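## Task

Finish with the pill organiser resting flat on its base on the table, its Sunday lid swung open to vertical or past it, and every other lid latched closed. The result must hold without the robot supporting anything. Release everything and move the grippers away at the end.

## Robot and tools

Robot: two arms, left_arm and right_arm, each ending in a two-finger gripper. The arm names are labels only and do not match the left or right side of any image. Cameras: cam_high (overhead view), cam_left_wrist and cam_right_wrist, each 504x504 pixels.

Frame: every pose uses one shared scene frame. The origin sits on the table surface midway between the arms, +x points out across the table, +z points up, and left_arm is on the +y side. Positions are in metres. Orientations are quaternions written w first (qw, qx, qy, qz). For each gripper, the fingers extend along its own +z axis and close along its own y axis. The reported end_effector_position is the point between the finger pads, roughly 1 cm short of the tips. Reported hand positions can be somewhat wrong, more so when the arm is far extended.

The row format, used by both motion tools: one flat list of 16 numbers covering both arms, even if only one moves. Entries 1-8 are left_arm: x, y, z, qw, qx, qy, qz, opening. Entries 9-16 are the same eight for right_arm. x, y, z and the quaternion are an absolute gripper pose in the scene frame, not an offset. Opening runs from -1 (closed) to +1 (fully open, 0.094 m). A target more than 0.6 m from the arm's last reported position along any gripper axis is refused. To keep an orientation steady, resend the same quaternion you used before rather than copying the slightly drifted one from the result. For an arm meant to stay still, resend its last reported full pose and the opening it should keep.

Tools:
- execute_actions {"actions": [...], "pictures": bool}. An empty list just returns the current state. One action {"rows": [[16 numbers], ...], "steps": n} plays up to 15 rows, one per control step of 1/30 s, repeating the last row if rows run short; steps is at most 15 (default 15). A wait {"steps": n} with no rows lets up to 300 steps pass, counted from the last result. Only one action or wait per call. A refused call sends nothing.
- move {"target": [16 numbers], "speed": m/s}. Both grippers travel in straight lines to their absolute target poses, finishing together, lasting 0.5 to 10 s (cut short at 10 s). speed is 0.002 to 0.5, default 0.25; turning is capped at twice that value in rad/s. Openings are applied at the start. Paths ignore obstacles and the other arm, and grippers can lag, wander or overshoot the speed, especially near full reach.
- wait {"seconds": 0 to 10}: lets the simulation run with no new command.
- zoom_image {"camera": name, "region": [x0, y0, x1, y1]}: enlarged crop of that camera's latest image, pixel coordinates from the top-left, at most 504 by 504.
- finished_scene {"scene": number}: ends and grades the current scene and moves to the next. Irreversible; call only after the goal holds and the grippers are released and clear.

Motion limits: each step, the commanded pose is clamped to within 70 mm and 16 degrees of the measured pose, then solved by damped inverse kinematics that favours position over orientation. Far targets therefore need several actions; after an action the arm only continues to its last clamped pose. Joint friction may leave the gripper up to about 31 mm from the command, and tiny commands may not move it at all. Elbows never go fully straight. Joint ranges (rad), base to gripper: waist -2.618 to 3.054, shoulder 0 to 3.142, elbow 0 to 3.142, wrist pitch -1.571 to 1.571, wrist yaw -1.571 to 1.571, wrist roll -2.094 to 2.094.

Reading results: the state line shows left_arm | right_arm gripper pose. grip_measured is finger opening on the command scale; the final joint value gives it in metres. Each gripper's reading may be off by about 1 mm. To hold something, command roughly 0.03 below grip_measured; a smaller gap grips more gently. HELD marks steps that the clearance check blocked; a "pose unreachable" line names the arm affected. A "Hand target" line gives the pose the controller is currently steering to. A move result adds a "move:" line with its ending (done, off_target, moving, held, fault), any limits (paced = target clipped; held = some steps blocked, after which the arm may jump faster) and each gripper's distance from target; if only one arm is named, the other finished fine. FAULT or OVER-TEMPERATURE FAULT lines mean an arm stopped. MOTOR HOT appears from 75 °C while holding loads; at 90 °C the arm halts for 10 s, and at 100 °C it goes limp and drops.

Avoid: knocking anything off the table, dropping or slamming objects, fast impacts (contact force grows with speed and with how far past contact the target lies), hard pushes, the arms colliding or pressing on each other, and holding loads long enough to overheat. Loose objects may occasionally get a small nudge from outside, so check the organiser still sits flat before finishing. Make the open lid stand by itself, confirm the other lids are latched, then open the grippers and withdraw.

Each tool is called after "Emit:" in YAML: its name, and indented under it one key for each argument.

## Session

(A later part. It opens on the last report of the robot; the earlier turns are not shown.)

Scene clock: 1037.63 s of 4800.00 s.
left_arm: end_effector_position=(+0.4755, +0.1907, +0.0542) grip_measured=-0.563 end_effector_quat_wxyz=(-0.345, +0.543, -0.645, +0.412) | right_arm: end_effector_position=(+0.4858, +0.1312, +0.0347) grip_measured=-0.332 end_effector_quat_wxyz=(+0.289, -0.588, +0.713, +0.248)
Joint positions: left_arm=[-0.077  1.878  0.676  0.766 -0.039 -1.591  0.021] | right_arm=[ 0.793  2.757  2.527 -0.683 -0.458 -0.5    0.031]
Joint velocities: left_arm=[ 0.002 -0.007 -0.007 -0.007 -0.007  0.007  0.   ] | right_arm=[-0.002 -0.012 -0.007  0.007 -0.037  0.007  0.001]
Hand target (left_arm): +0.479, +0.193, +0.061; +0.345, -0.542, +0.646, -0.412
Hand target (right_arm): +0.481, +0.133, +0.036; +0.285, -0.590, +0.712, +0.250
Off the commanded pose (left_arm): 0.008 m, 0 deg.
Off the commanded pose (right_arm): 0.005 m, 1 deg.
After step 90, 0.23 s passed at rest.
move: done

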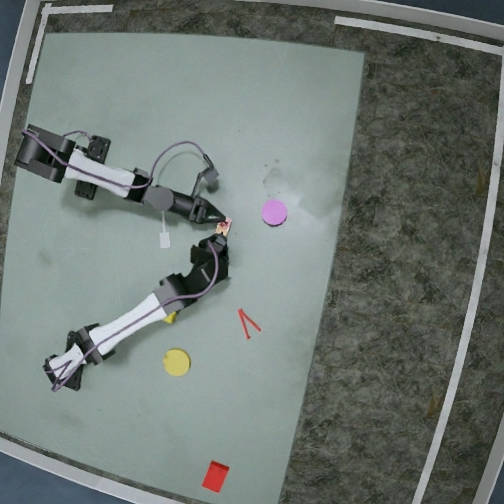

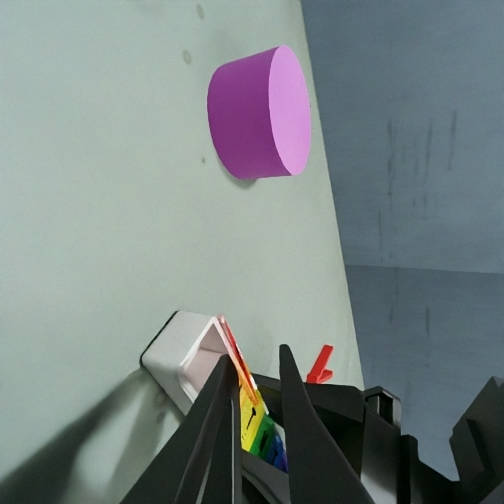

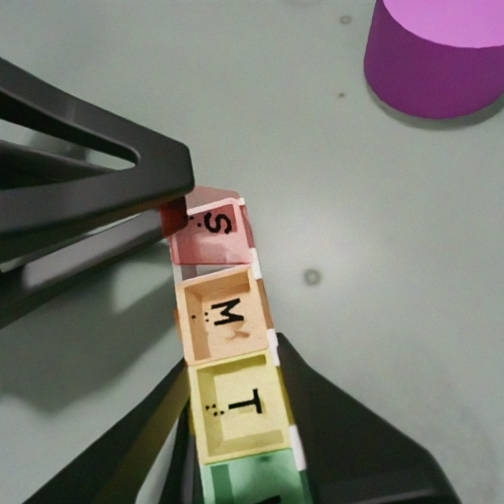

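Emit:
move:
  target: [0.490,0.193,0.064,0.345,-0.542,0.646,-0.412,-0.46, 0.481,0.133,0.036,0.285,-0.59,0.712,0.25,-0.36]
  speed: 0.03

Scene clock: 1044.73 s of 4800.00 s.
left_arm: end_effector_position=(+0.4878, +0.1907, +0.0657) grip_measured=-0.463 end_effector_quat_wxyz=(-0.350, +0.540, -0.641, +0.418) | right_arm: end_effector_position=(+0.4858, +0.1312, +0.0347) grip_measured=-0.332 end_effector_quat_wxyz=(+0.289, -0.588, +0.713, +0.248)
Joint positions: left_arm=[-0.069  1.878  0.725  0.735 -0.032 -1.588  0.025] | right_arm=[ 0.793  2.757  2.527 -0.683 -0.458 -0.5    0.031]
Joint velocities: left_arm=[ 0.007 -0.007 -0.017 -0.022  0.066  0.022  0.001] | right_arm=[-0.022 -0.007  0.007 -0.007 -0.022 -0.007  0.   ]
Hand target (left_arm): +0.490, +0.193, +0.064; +0.345, -0.542, +0.646, -0.412
Hand target (right_arm): +0.481, +0.133, +0.036; +0.285, -0.590, +0.712, +0.250
Off the commanded pose (left_arm): 0.004 m, 1 deg.
Off the commanded pose (right_arm): 0.005 m, 1 deg.
MOTOR HOT: a motor of the right arm reached 75 °C. Now the hottest motor of the right arm, joint 2 (shoulder), reports 75 °C. The controller's stop level is 90 °C. To cool a motor, set the load down, stop pushing, or move to a pose that needs little force.
After step 90, 3.20 s passed at rest.
move: done

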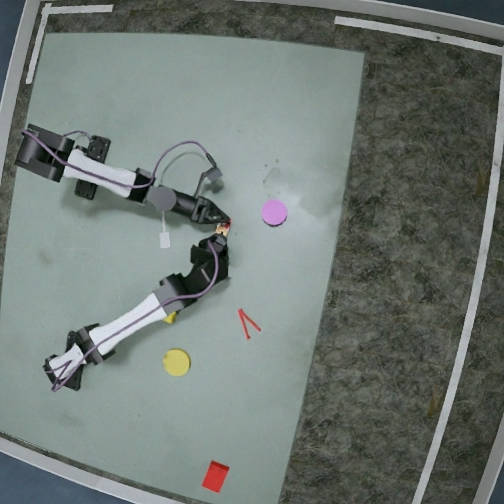

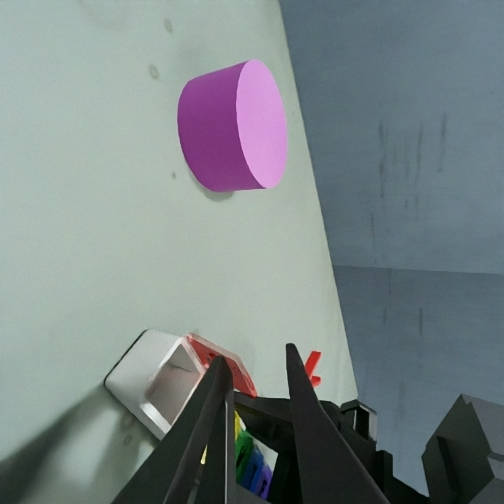

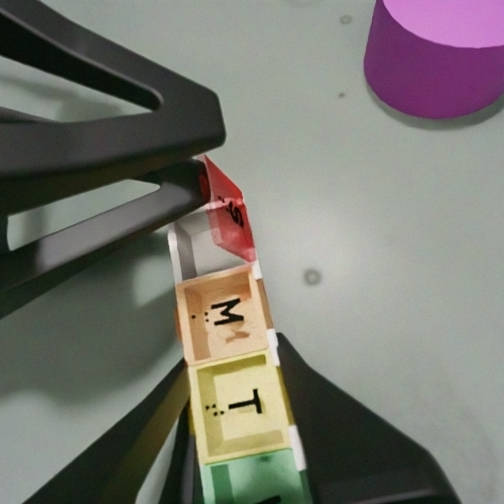

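Emit:
move:
  target: [0.506,0.193,0.056,0.345,-0.542,0.646,-0.412,-0.2, 0.481,0.133,0.036,0.285,-0.59,0.712,0.25,-0.36]
  speed: 0.03

Scene clock: 1060.63 s of 4800.00 s.
left_arm: end_effector_position=(+0.5031, +0.1903, +0.0682) grip_measured=-0.203 end_effector_quat_wxyz=(-0.353, +0.538, -0.638, +0.423) | right_arm: end_effector_position=(+0.4858, +0.1312, +0.0347) grip_measured=-0.332 end_effector_quat_wxyz=(+0.289, -0.588, +0.713, +0.248)
Joint positions: left_arm=[-0.06   1.919  0.784  0.731 -0.023 -1.585  0.037] | right_arm=[ 0.793  2.757  2.527 -0.683 -0.458 -0.5    0.031]
Joint velocities: left_arm=[ 0.002  0.027 -0.007 -0.081 -0.037 -0.007 -0.   ] | right_arm=[ 0.027 -0.012 -0.007  0.066  0.066 -0.007  0.   ]
Hand target (left_arm): +0.505, +0.193, +0.056; +0.345, -0.542, +0.646, -0.412
Hand target (right_arm): +0.481, +0.133, +0.036; +0.285, -0.590, +0.712, +0.250
Off the commanded pose (left_arm): 0.013 m, 2 deg.
Off the commanded pose (right_arm): 0.005 m, 1 deg.
MOTOR HOT: still on. Now the hottest motor of the right arm, joint 2 (shoulder), reports 81 °C; the controller's stop level is 90 °C.
After step 90, 11.93 s passed at rest.
move: off_target (left_arm)

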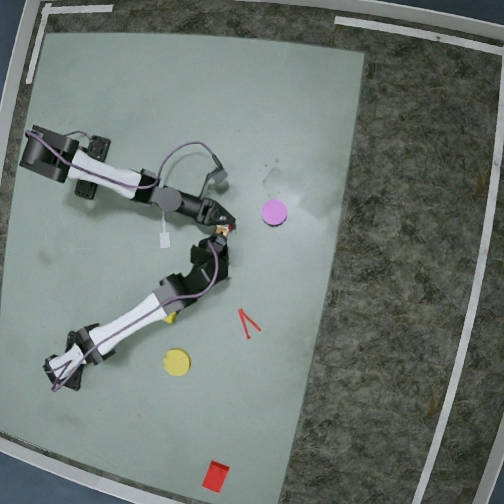

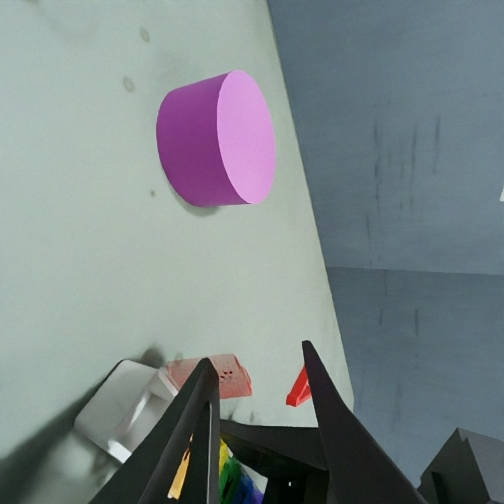

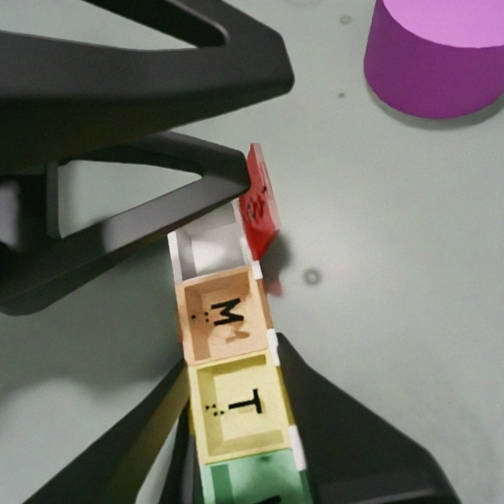

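Emit:
move:
  target: [0.519,0.193,0.054,0.345,-0.542,0.646,-0.412,-0.2, 0.481,0.133,0.036,0.285,-0.59,0.712,0.25,-0.36]
  speed: 0.03

Scene clock: 1066.00 s of 4800.00 s.
left_arm: end_effector_position=(+0.5144, +0.1863, +0.0713) grip_measured=-0.202 end_effector_quat_wxyz=(-0.351, +0.532, -0.639, +0.431) | right_arm: end_effector_position=(+0.4934, +0.1280, +0.0352) grip_measured=-0.332 end_effector_quat_wxyz=(+0.295, -0.579, +0.721, +0.241)
Joint positions: left_arm=[-0.057  1.947  0.831  0.724 -0.005 -1.583  0.037] | right_arm=[ 0.787  2.757  2.527 -0.671 -0.438 -0.484  0.031]
Joint velocities: left_arm=[-0.007 -0.002 -0.012  0.007 -0.022  0.007 -0.002] | right_arm=[-0.007 -0.017  0.007 -0.066 -0.037 -0.007  0.   ]
Hand target (left_arm): +0.518, +0.193, +0.055; +0.345, -0.542, +0.646, -0.412
Hand target (right_arm): +0.481, +0.133, +0.036; +0.285, -0.590, +0.713, +0.250
Off the commanded pose (left_arm): 0.019 m, 3 deg.
Off the commanded pose (right_arm): 0.013 m, 2 deg.
MOTOR HOT: still on. Now the hottest motor of the right arm, joint 2 (shoulder), reports 83 °C; the controller's stop level is 90 °C.
After step 90, 1.40 s passed at rest.
move: off_target (left_arm, right_arm)

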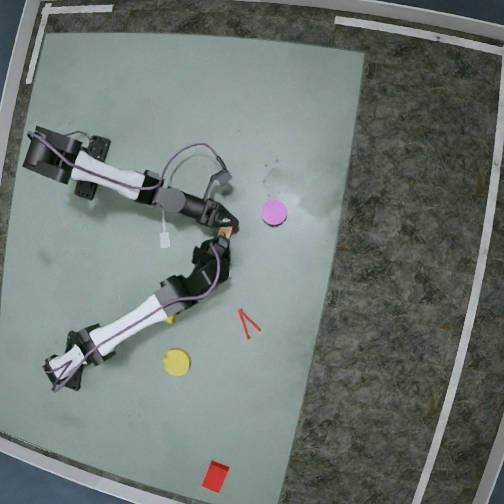

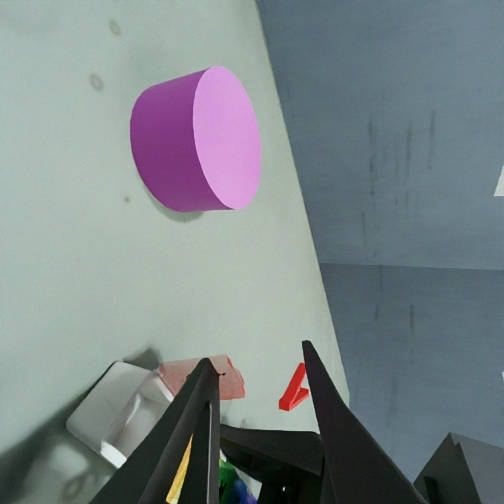

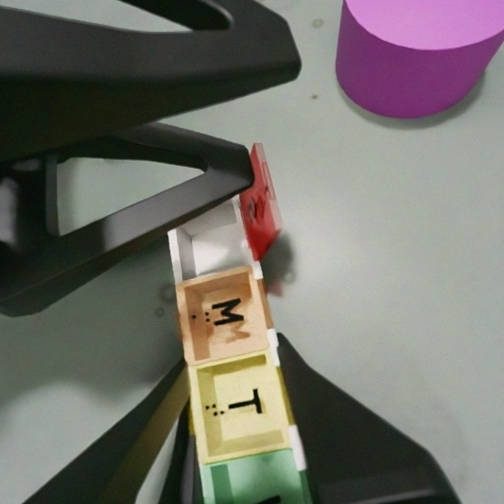

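Emit:
move:
  target: [0.47,0.2,0.075,0.345,-0.542,0.646,-0.412,-0.2, 0.487,0.131,0.036,0.285,-0.59,0.712,0.25,-0.36]
  speed: 0.06

Emit:
execute_actions:
  actions:
    - {"rows":[[0.45,0.21,0.09,0.345,-0.542,0.646,-0.412,-0.2, 0.487,0.131,0.036,0.285,-0.59,0.712,0.25,0.4]],"steps":12}

Scene clock: 1071.70 s of 4800.00 s.
left_arm: end_effector_position=(+0.4788, +0.1934, +0.0843) grip_measured=-0.202 end_effector_quat_wxyz=(-0.350, +0.533, -0.640, +0.430) | right_arm: end_effector_position=(+0.4906, +0.1294, +0.0347) grip_measured=-0.332 end_effector_quat_wxyz=(+0.290, -0.585, +0.716, +0.247)
Joint positions: left_arm=[-0.057  1.796  0.691  0.709 -0.005 -1.583  0.037] | right_arm=[ 0.786  2.776  2.565 -0.701 -0.458 -0.497  0.031]
Joint velocities: left_arm=[-0.002  0.002  0.017  0.022 -0.066  0.022 -0.001] | right_arm=[-0.002  0.022  0.002 -0.037 -0.051  0.007 -0.   ]
Hand target (left_arm): +0.470, +0.199, +0.074; +0.345, -0.542, +0.646, -0.412
Hand target (right_arm): +0.487, +0.131, +0.036; +0.286, -0.590, +0.712, +0.250
Off the commanded pose (left_arm): 0.014 m, 2 deg.
Off the commanded pose (right_arm): 0.004 m, 1 deg.
MOTOR HOT: still on. Now the hottest motor of the right arm, joint 2 (shoulder), reports 84 °C; the controller's stop level is 90 °C.
After step 90, 1.60 s passed at rest.
move: off_target (left_arm)

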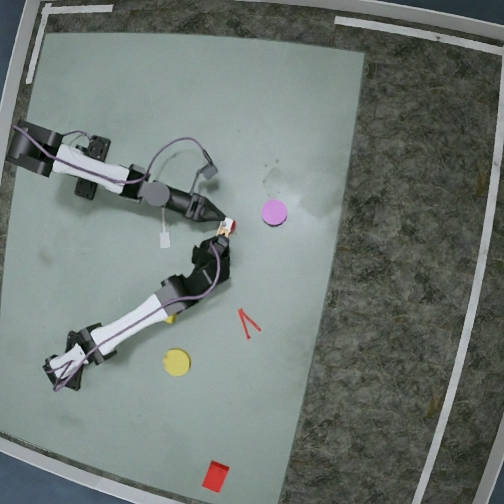

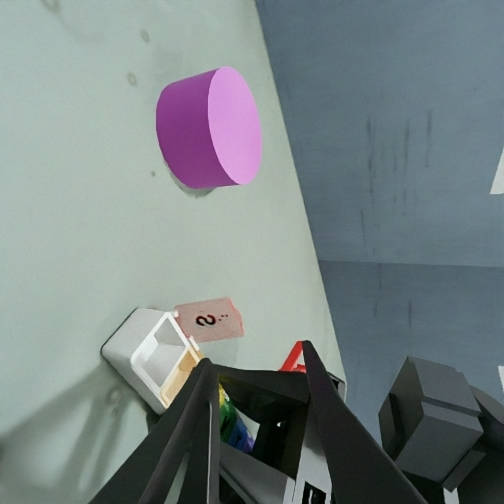

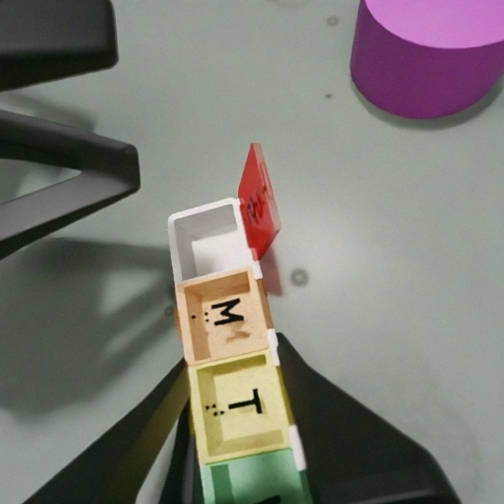

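Scene clock: 1072.10 s of 4800.00 s.
left_arm: end_effector_position=(+0.4598, +0.2051, +0.1041) grip_measured=-0.202 end_effector_quat_wxyz=(-0.358, +0.534, -0.634, +0.430) | right_arm: end_effector_position=(+0.4896, +0.1289, +0.0342) grip_measured=+0.399 end_effector_quat_wxyz=(+0.288, -0.585, +0.716, +0.248)
Joint positions: left_arm=[-0.039  1.663  0.625  0.656 -0.003 -1.577  0.037] | right_arm=[ 0.786  2.776  2.565 -0.707 -0.46  -0.499  0.066]
Joint velocities: left_arm=[ 0.002  0.017  0.007 -0.081 -0.022 -0.007 -0.001] | right_arm=[-0.002  0.007  0.017  0.022  0.022  0.037 -0.001]
Hand target (left_arm): +0.450, +0.210, +0.090; +0.345, -0.542, +0.645, -0.413
Hand target (right_arm): +0.487, +0.131, +0.036; +0.286, -0.590, +0.713, +0.250
Off the commanded pose (left_arm): 0.018 m, 3 deg.
Off the commanded pose (right_arm): 0.004 m, 1 deg.
MOTOR HOT: still on. Now the hottest motor of the right arm, joint 2 (shoulder), reports 84 °C; the controller's stop level is 90 °C.
Steps of this call (steps 1 to 12: all 12 steps of this action). Readings (end_effector_position):
1: left_arm (+0.4764, +0.1944, +0.0849) | right_arm (+0.4906, +0.1293, +0.0348)
2: left_arm (+0.4703, +0.1970, +0.0859) | right_arm (+0.4903, +0.1291, +0.0345)
4: left_arm (+0.4620, +0.2023, +0.0932) | right_arm (+0.4898, +0.1290, +0.0343)
8: left_arm (+0.4607, +0.2049, +0.1060) | right_arm (+0.4896, +0.1289, +0.0342)
12: the state above

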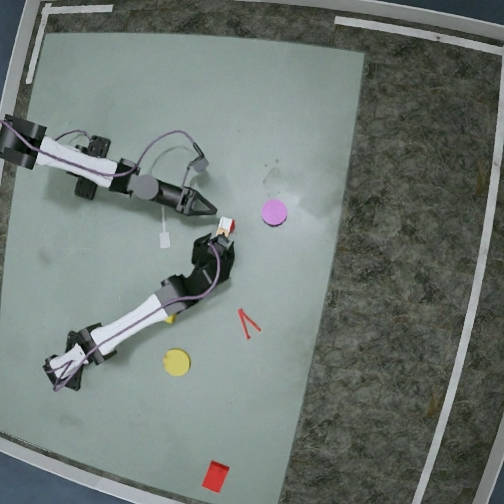

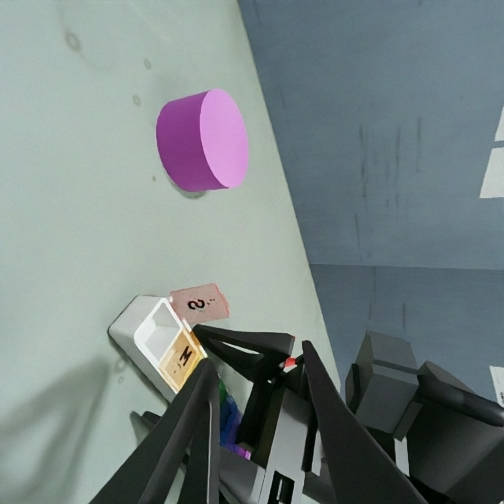

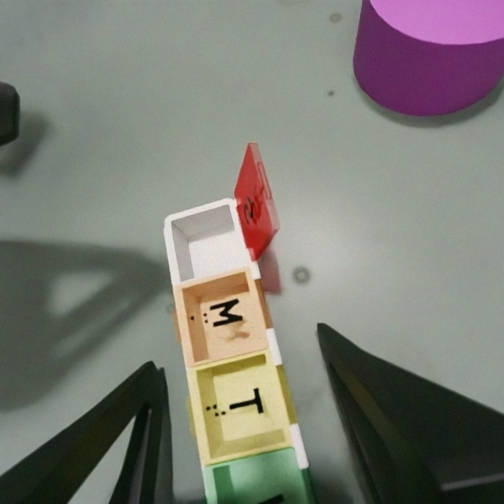

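Lid stays open past upright. Retreat.

Emit:
move:
  target: [0.38,0.25,0.14,0.345,-0.542,0.646,-0.412,-0.2, 0.465,0.0,0.17,0.285,-0.59,0.712,0.25,0.4]
  speed: 0.15

Emit:
move:
  target: [0.3,0.3,0.18,0.345,-0.542,0.646,-0.412,-0.2, 0.2,-0.31,0.2,0.078,0,0.997,0,0.4]
  speed: 0.25

Emit:
zoom_image:
  camera: "cam_high"
  region: [170,190,270,310]

Scene clock: 1079.93 s of 4800.00 s.
left_arm: end_effector_position=(+0.3891, +0.2459, +0.1507) grip_measured=-0.202 end_effector_quat_wxyz=(-0.355, +0.536, -0.638, +0.424) | right_arm: end_effector_position=(+0.4678, +0.0022, +0.1702) grip_measured=+0.399 end_effector_quat_wxyz=(+0.292, -0.590, +0.712, +0.243)
Joint positions: left_arm=[ 0.088  1.186  0.486  0.3    0.113 -1.524  0.037] | right_arm=[ 0.614  2.219  2.099 -0.87  -0.553 -0.673  0.066]
Joint velocities: left_arm=[ 0.007  0.007 -0.007  0.037  0.051 -0.007 -0.001] | right_arm=[-0.007 -0.002 -0.007 -0.022 -0.066 -0.022  0.   ]
Hand target (left_arm): +0.380, +0.248, +0.139; +0.344, -0.543, +0.645, -0.413
Hand target (right_arm): +0.463, -0.001, +0.168; +0.284, -0.592, +0.713, +0.247
Off the commanded pose (left_arm): 0.015 m, 2 deg.
Off the commanded pose (right_arm): 0.004 m, 1 deg.
MOTOR HOT: still on. Now the hottest motor of the right arm, joint 2 (shoulder), reports 85 °C; the controller's stop level is 90 °C.
After step 90, 2.97 s passed at rest.
move: off_target (left_arm)

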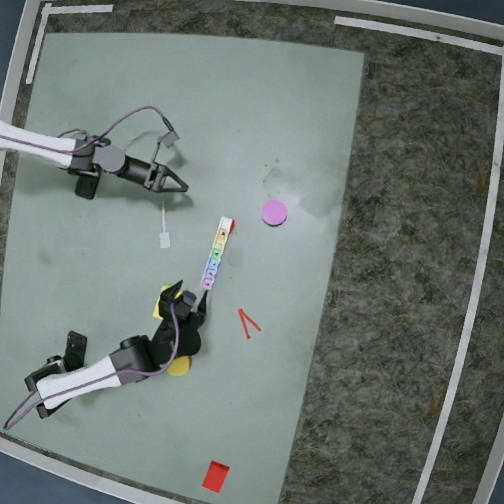

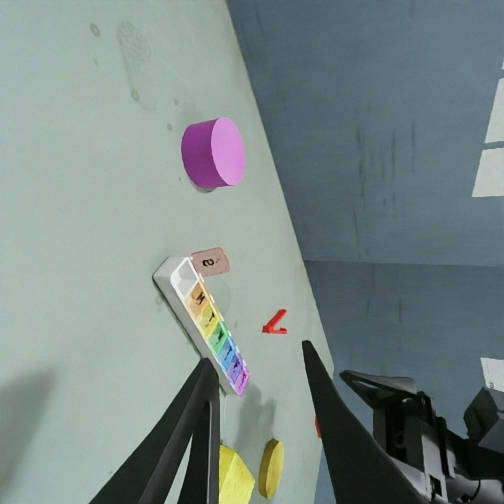

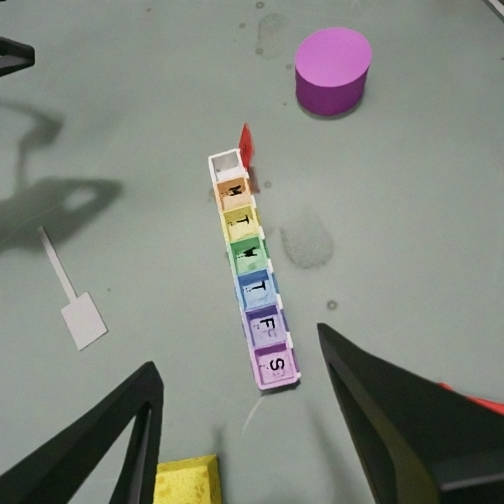

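Scene clock: 1083.47 s of 4800.00 s.
left_arm: end_effector_position=(+0.3062, +0.2982, +0.1813) grip_measured=-0.202 end_effector_quat_wxyz=(-0.348, +0.541, -0.643, +0.416) | right_arm: end_effector_position=(+0.2032, -0.3023, +0.1972) grip_measured=+0.399 end_effector_quat_wxyz=(+0.091, -0.010, +0.996, +0.005)
Joint positions: left_arm=[ 0.437  0.72   0.472 -0.221  0.427 -1.368  0.037] | right_arm=[ 0.471  1.072  1.213 -1.539  0.06   0.372  0.066]
Joint velocities: left_arm=[ 0.007 -0.017 -0.017 -0.022  0.022 -0.022  0.   ] | right_arm=[-0.002 -0.002 -0.007 -0.007  0.022  0.051  0.001]
Hand target (left_arm): +0.301, +0.298, +0.179; +0.344, -0.543, +0.644, -0.415
Hand target (right_arm): +0.198, -0.308, +0.194; +0.084, -0.000, +0.996, -0.003
Off the commanded pose (left_arm): 0.007 m, 1 deg.
Off the commanded pose (right_arm): 0.009 m, 2 deg.
MOTOR HOT: still on. Now the hottest motor of the right arm, joint 2 (shoulder), reports 82 °C; the controller's stop level is 90 °C.
joint sent to its limit (right arm) — the command would take joint 4 (wrist pitch) past its lower limit, so that joint was sent only as far as its limit.
move: done

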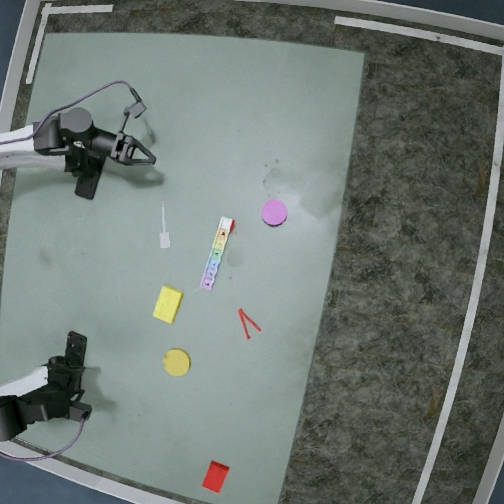

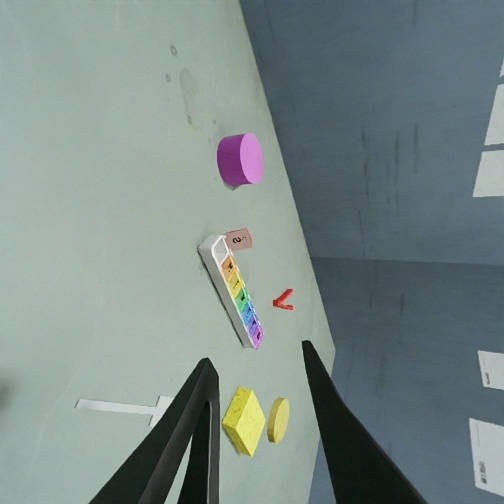

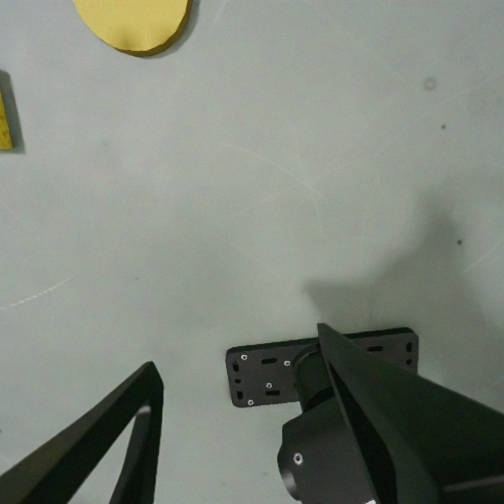

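Region (170, 190, 270, 310) of cam_high's 504x504 image, scaled by 4.200, with more detail than that image has.

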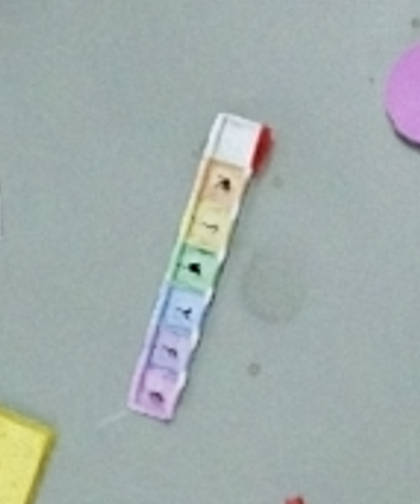

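Emit:
zoom_image:
  camera: "cam_left_wrist"
  region: [180,210,290,360]

Region (180, 210, 290, 360) of cam_left_wrist's 504x504 image, scaled by 3.360, with more detail than that image has; it fills the left 370 columns of this view, and the rest is white.

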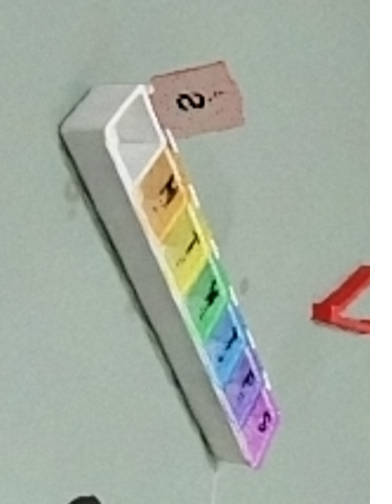

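Emit:
move:
  target: [0.38,0.13,0.085,0.345,-0.542,0.646,-0.412,-0.2, 0.2,-0.31,0.2,0.078,0,0.997,0,0.4]
  speed: 0.2

Emit:
zoom_image:
  camera: "cam_left_wrist"
  region: [100,150,400,450]

Scene clock: 1105.43 s of 4800.00 s.
left_arm: end_effector_position=(+0.3774, +0.1385, +0.0886) grip_measured=-0.202 end_effector_quat_wxyz=(-0.348, +0.539, -0.650, +0.408) | right_arm: end_effector_position=(+0.2047, -0.3075, +0.1972) grip_measured=+0.399 end_effector_quat_wxyz=(+0.091, -0.001, +0.996, +0.002)
Joint positions: left_arm=[-0.386  1.483  0.438  0.582 -0.32  -1.712  0.037] | right_arm=[ 0.44   1.072  1.213 -1.54   0.061  0.361  0.066]
Joint velocities: left_arm=[-0.007  0.007  0.007  0.022 -0.022 -0.037  0.   ] | right_arm=[ 0.007  0.007  0.007  0.007  0.022 -0.007  0.   ]
Hand target (left_arm): +0.380, +0.134, +0.086; +0.348, -0.540, +0.649, -0.407
Hand target (right_arm): +0.200, -0.310, +0.199; +0.091, -0.000, +0.996, +0.004
Off the commanded pose (left_arm): 0.010 m, 1 deg.
Off the commanded pose (right_arm): 0.006 m, 2 deg.
MOTOR HOT: cleared. Now the hottest motor of the right arm, joint 2 (shoulder), reports 67 °C.
joint sent to its limit (right arm) — the command would take joint 4 (wrist pitch) past its lower limit, so that joint was sent only as far as its limit.
After step 90, 17.20 s passed at rest.
move: done

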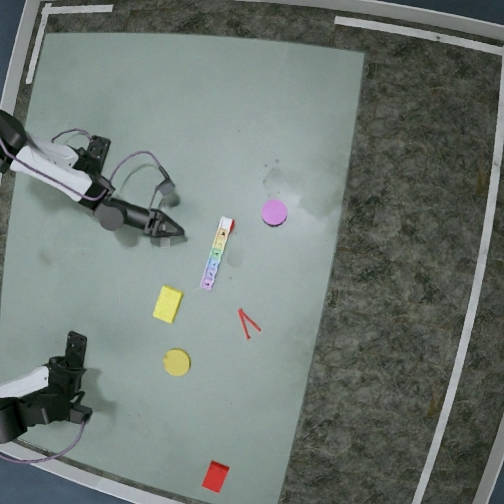

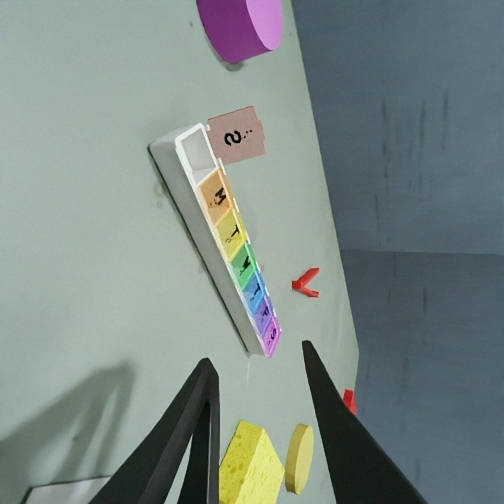

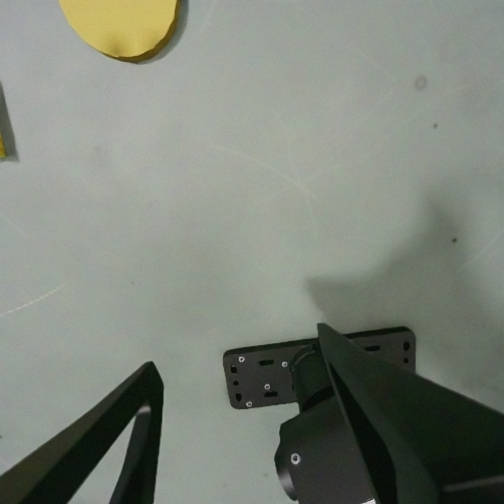

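Region (100, 150, 400, 450) of cam_left_wrist's 504x504 image, scaled by 1.680, with more detail than that image has.

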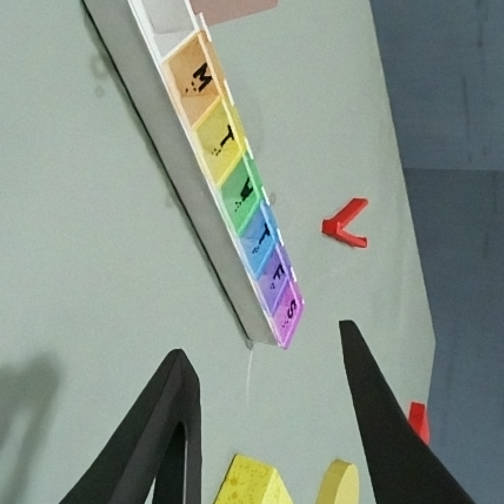

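All flush. Retreat and finish.

Emit:
move:
  target: [0.28,0.3,0.18,0.345,-0.542,0.646,-0.412,-0.2, 0.2,-0.31,0.2,0.078,0,0.997,0,0.4]
  speed: 0.25

Emit:
finished_scene:
  scene: 1

Scene clock: 1113.23 s of 4800.00 s.
left_arm: end_effector_position=(+0.2802, +0.2949, +0.1821) grip_measured=-0.202 end_effector_quat_wxyz=(-0.356, +0.537, -0.638, +0.422) | right_arm: end_effector_position=(+0.2047, -0.3075, +0.1972) grip_measured=+0.399 end_effector_quat_wxyz=(+0.091, -0.001, +0.996, +0.002)
Joint positions: left_arm=[ 0.479  0.552  0.429 -0.328  0.466 -1.355  0.037] | right_arm=[ 0.44   1.072  1.213 -1.54   0.061  0.36   0.066]
Joint velocities: left_arm=[-0.002 -0.002  0.007 -0.037 -0.051  0.051 -0.001] | right_arm=[-0.012  0.002  0.007  0.007 -0.066 -0.095  0.   ]
Hand target (left_arm): +0.280, +0.296, +0.179; +0.343, -0.544, +0.642, -0.418
Hand target (right_arm): +0.200, -0.310, +0.199; +0.091, -0.000, +0.996, +0.005
Off the commanded pose (left_arm): 0.006 m, 2 deg.
Off the commanded pose (right_arm): 0.006 m, 2 deg.
joint sent to its limit (right arm) — the command would take joint 4 (wrist pitch) past its lower limit, so that joint was sent only as far as its limit.
After step 90, 3.00 s passed at rest.
move: done

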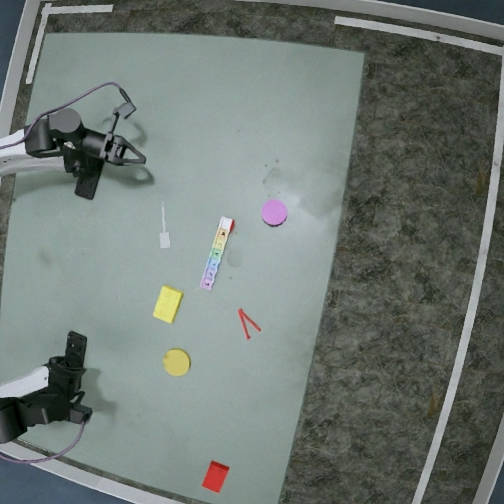

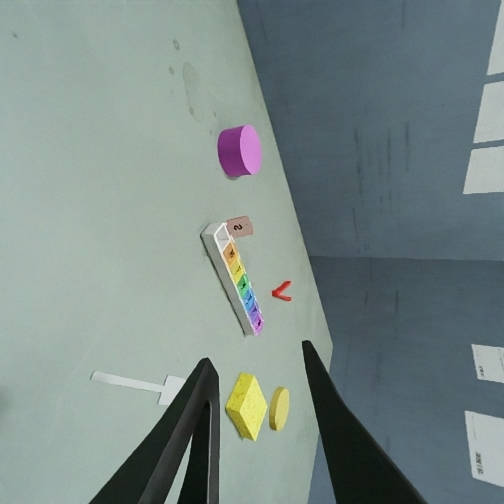

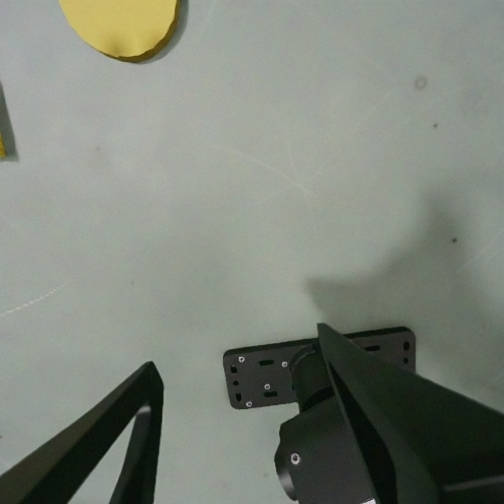

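The scene is finished: the task was done.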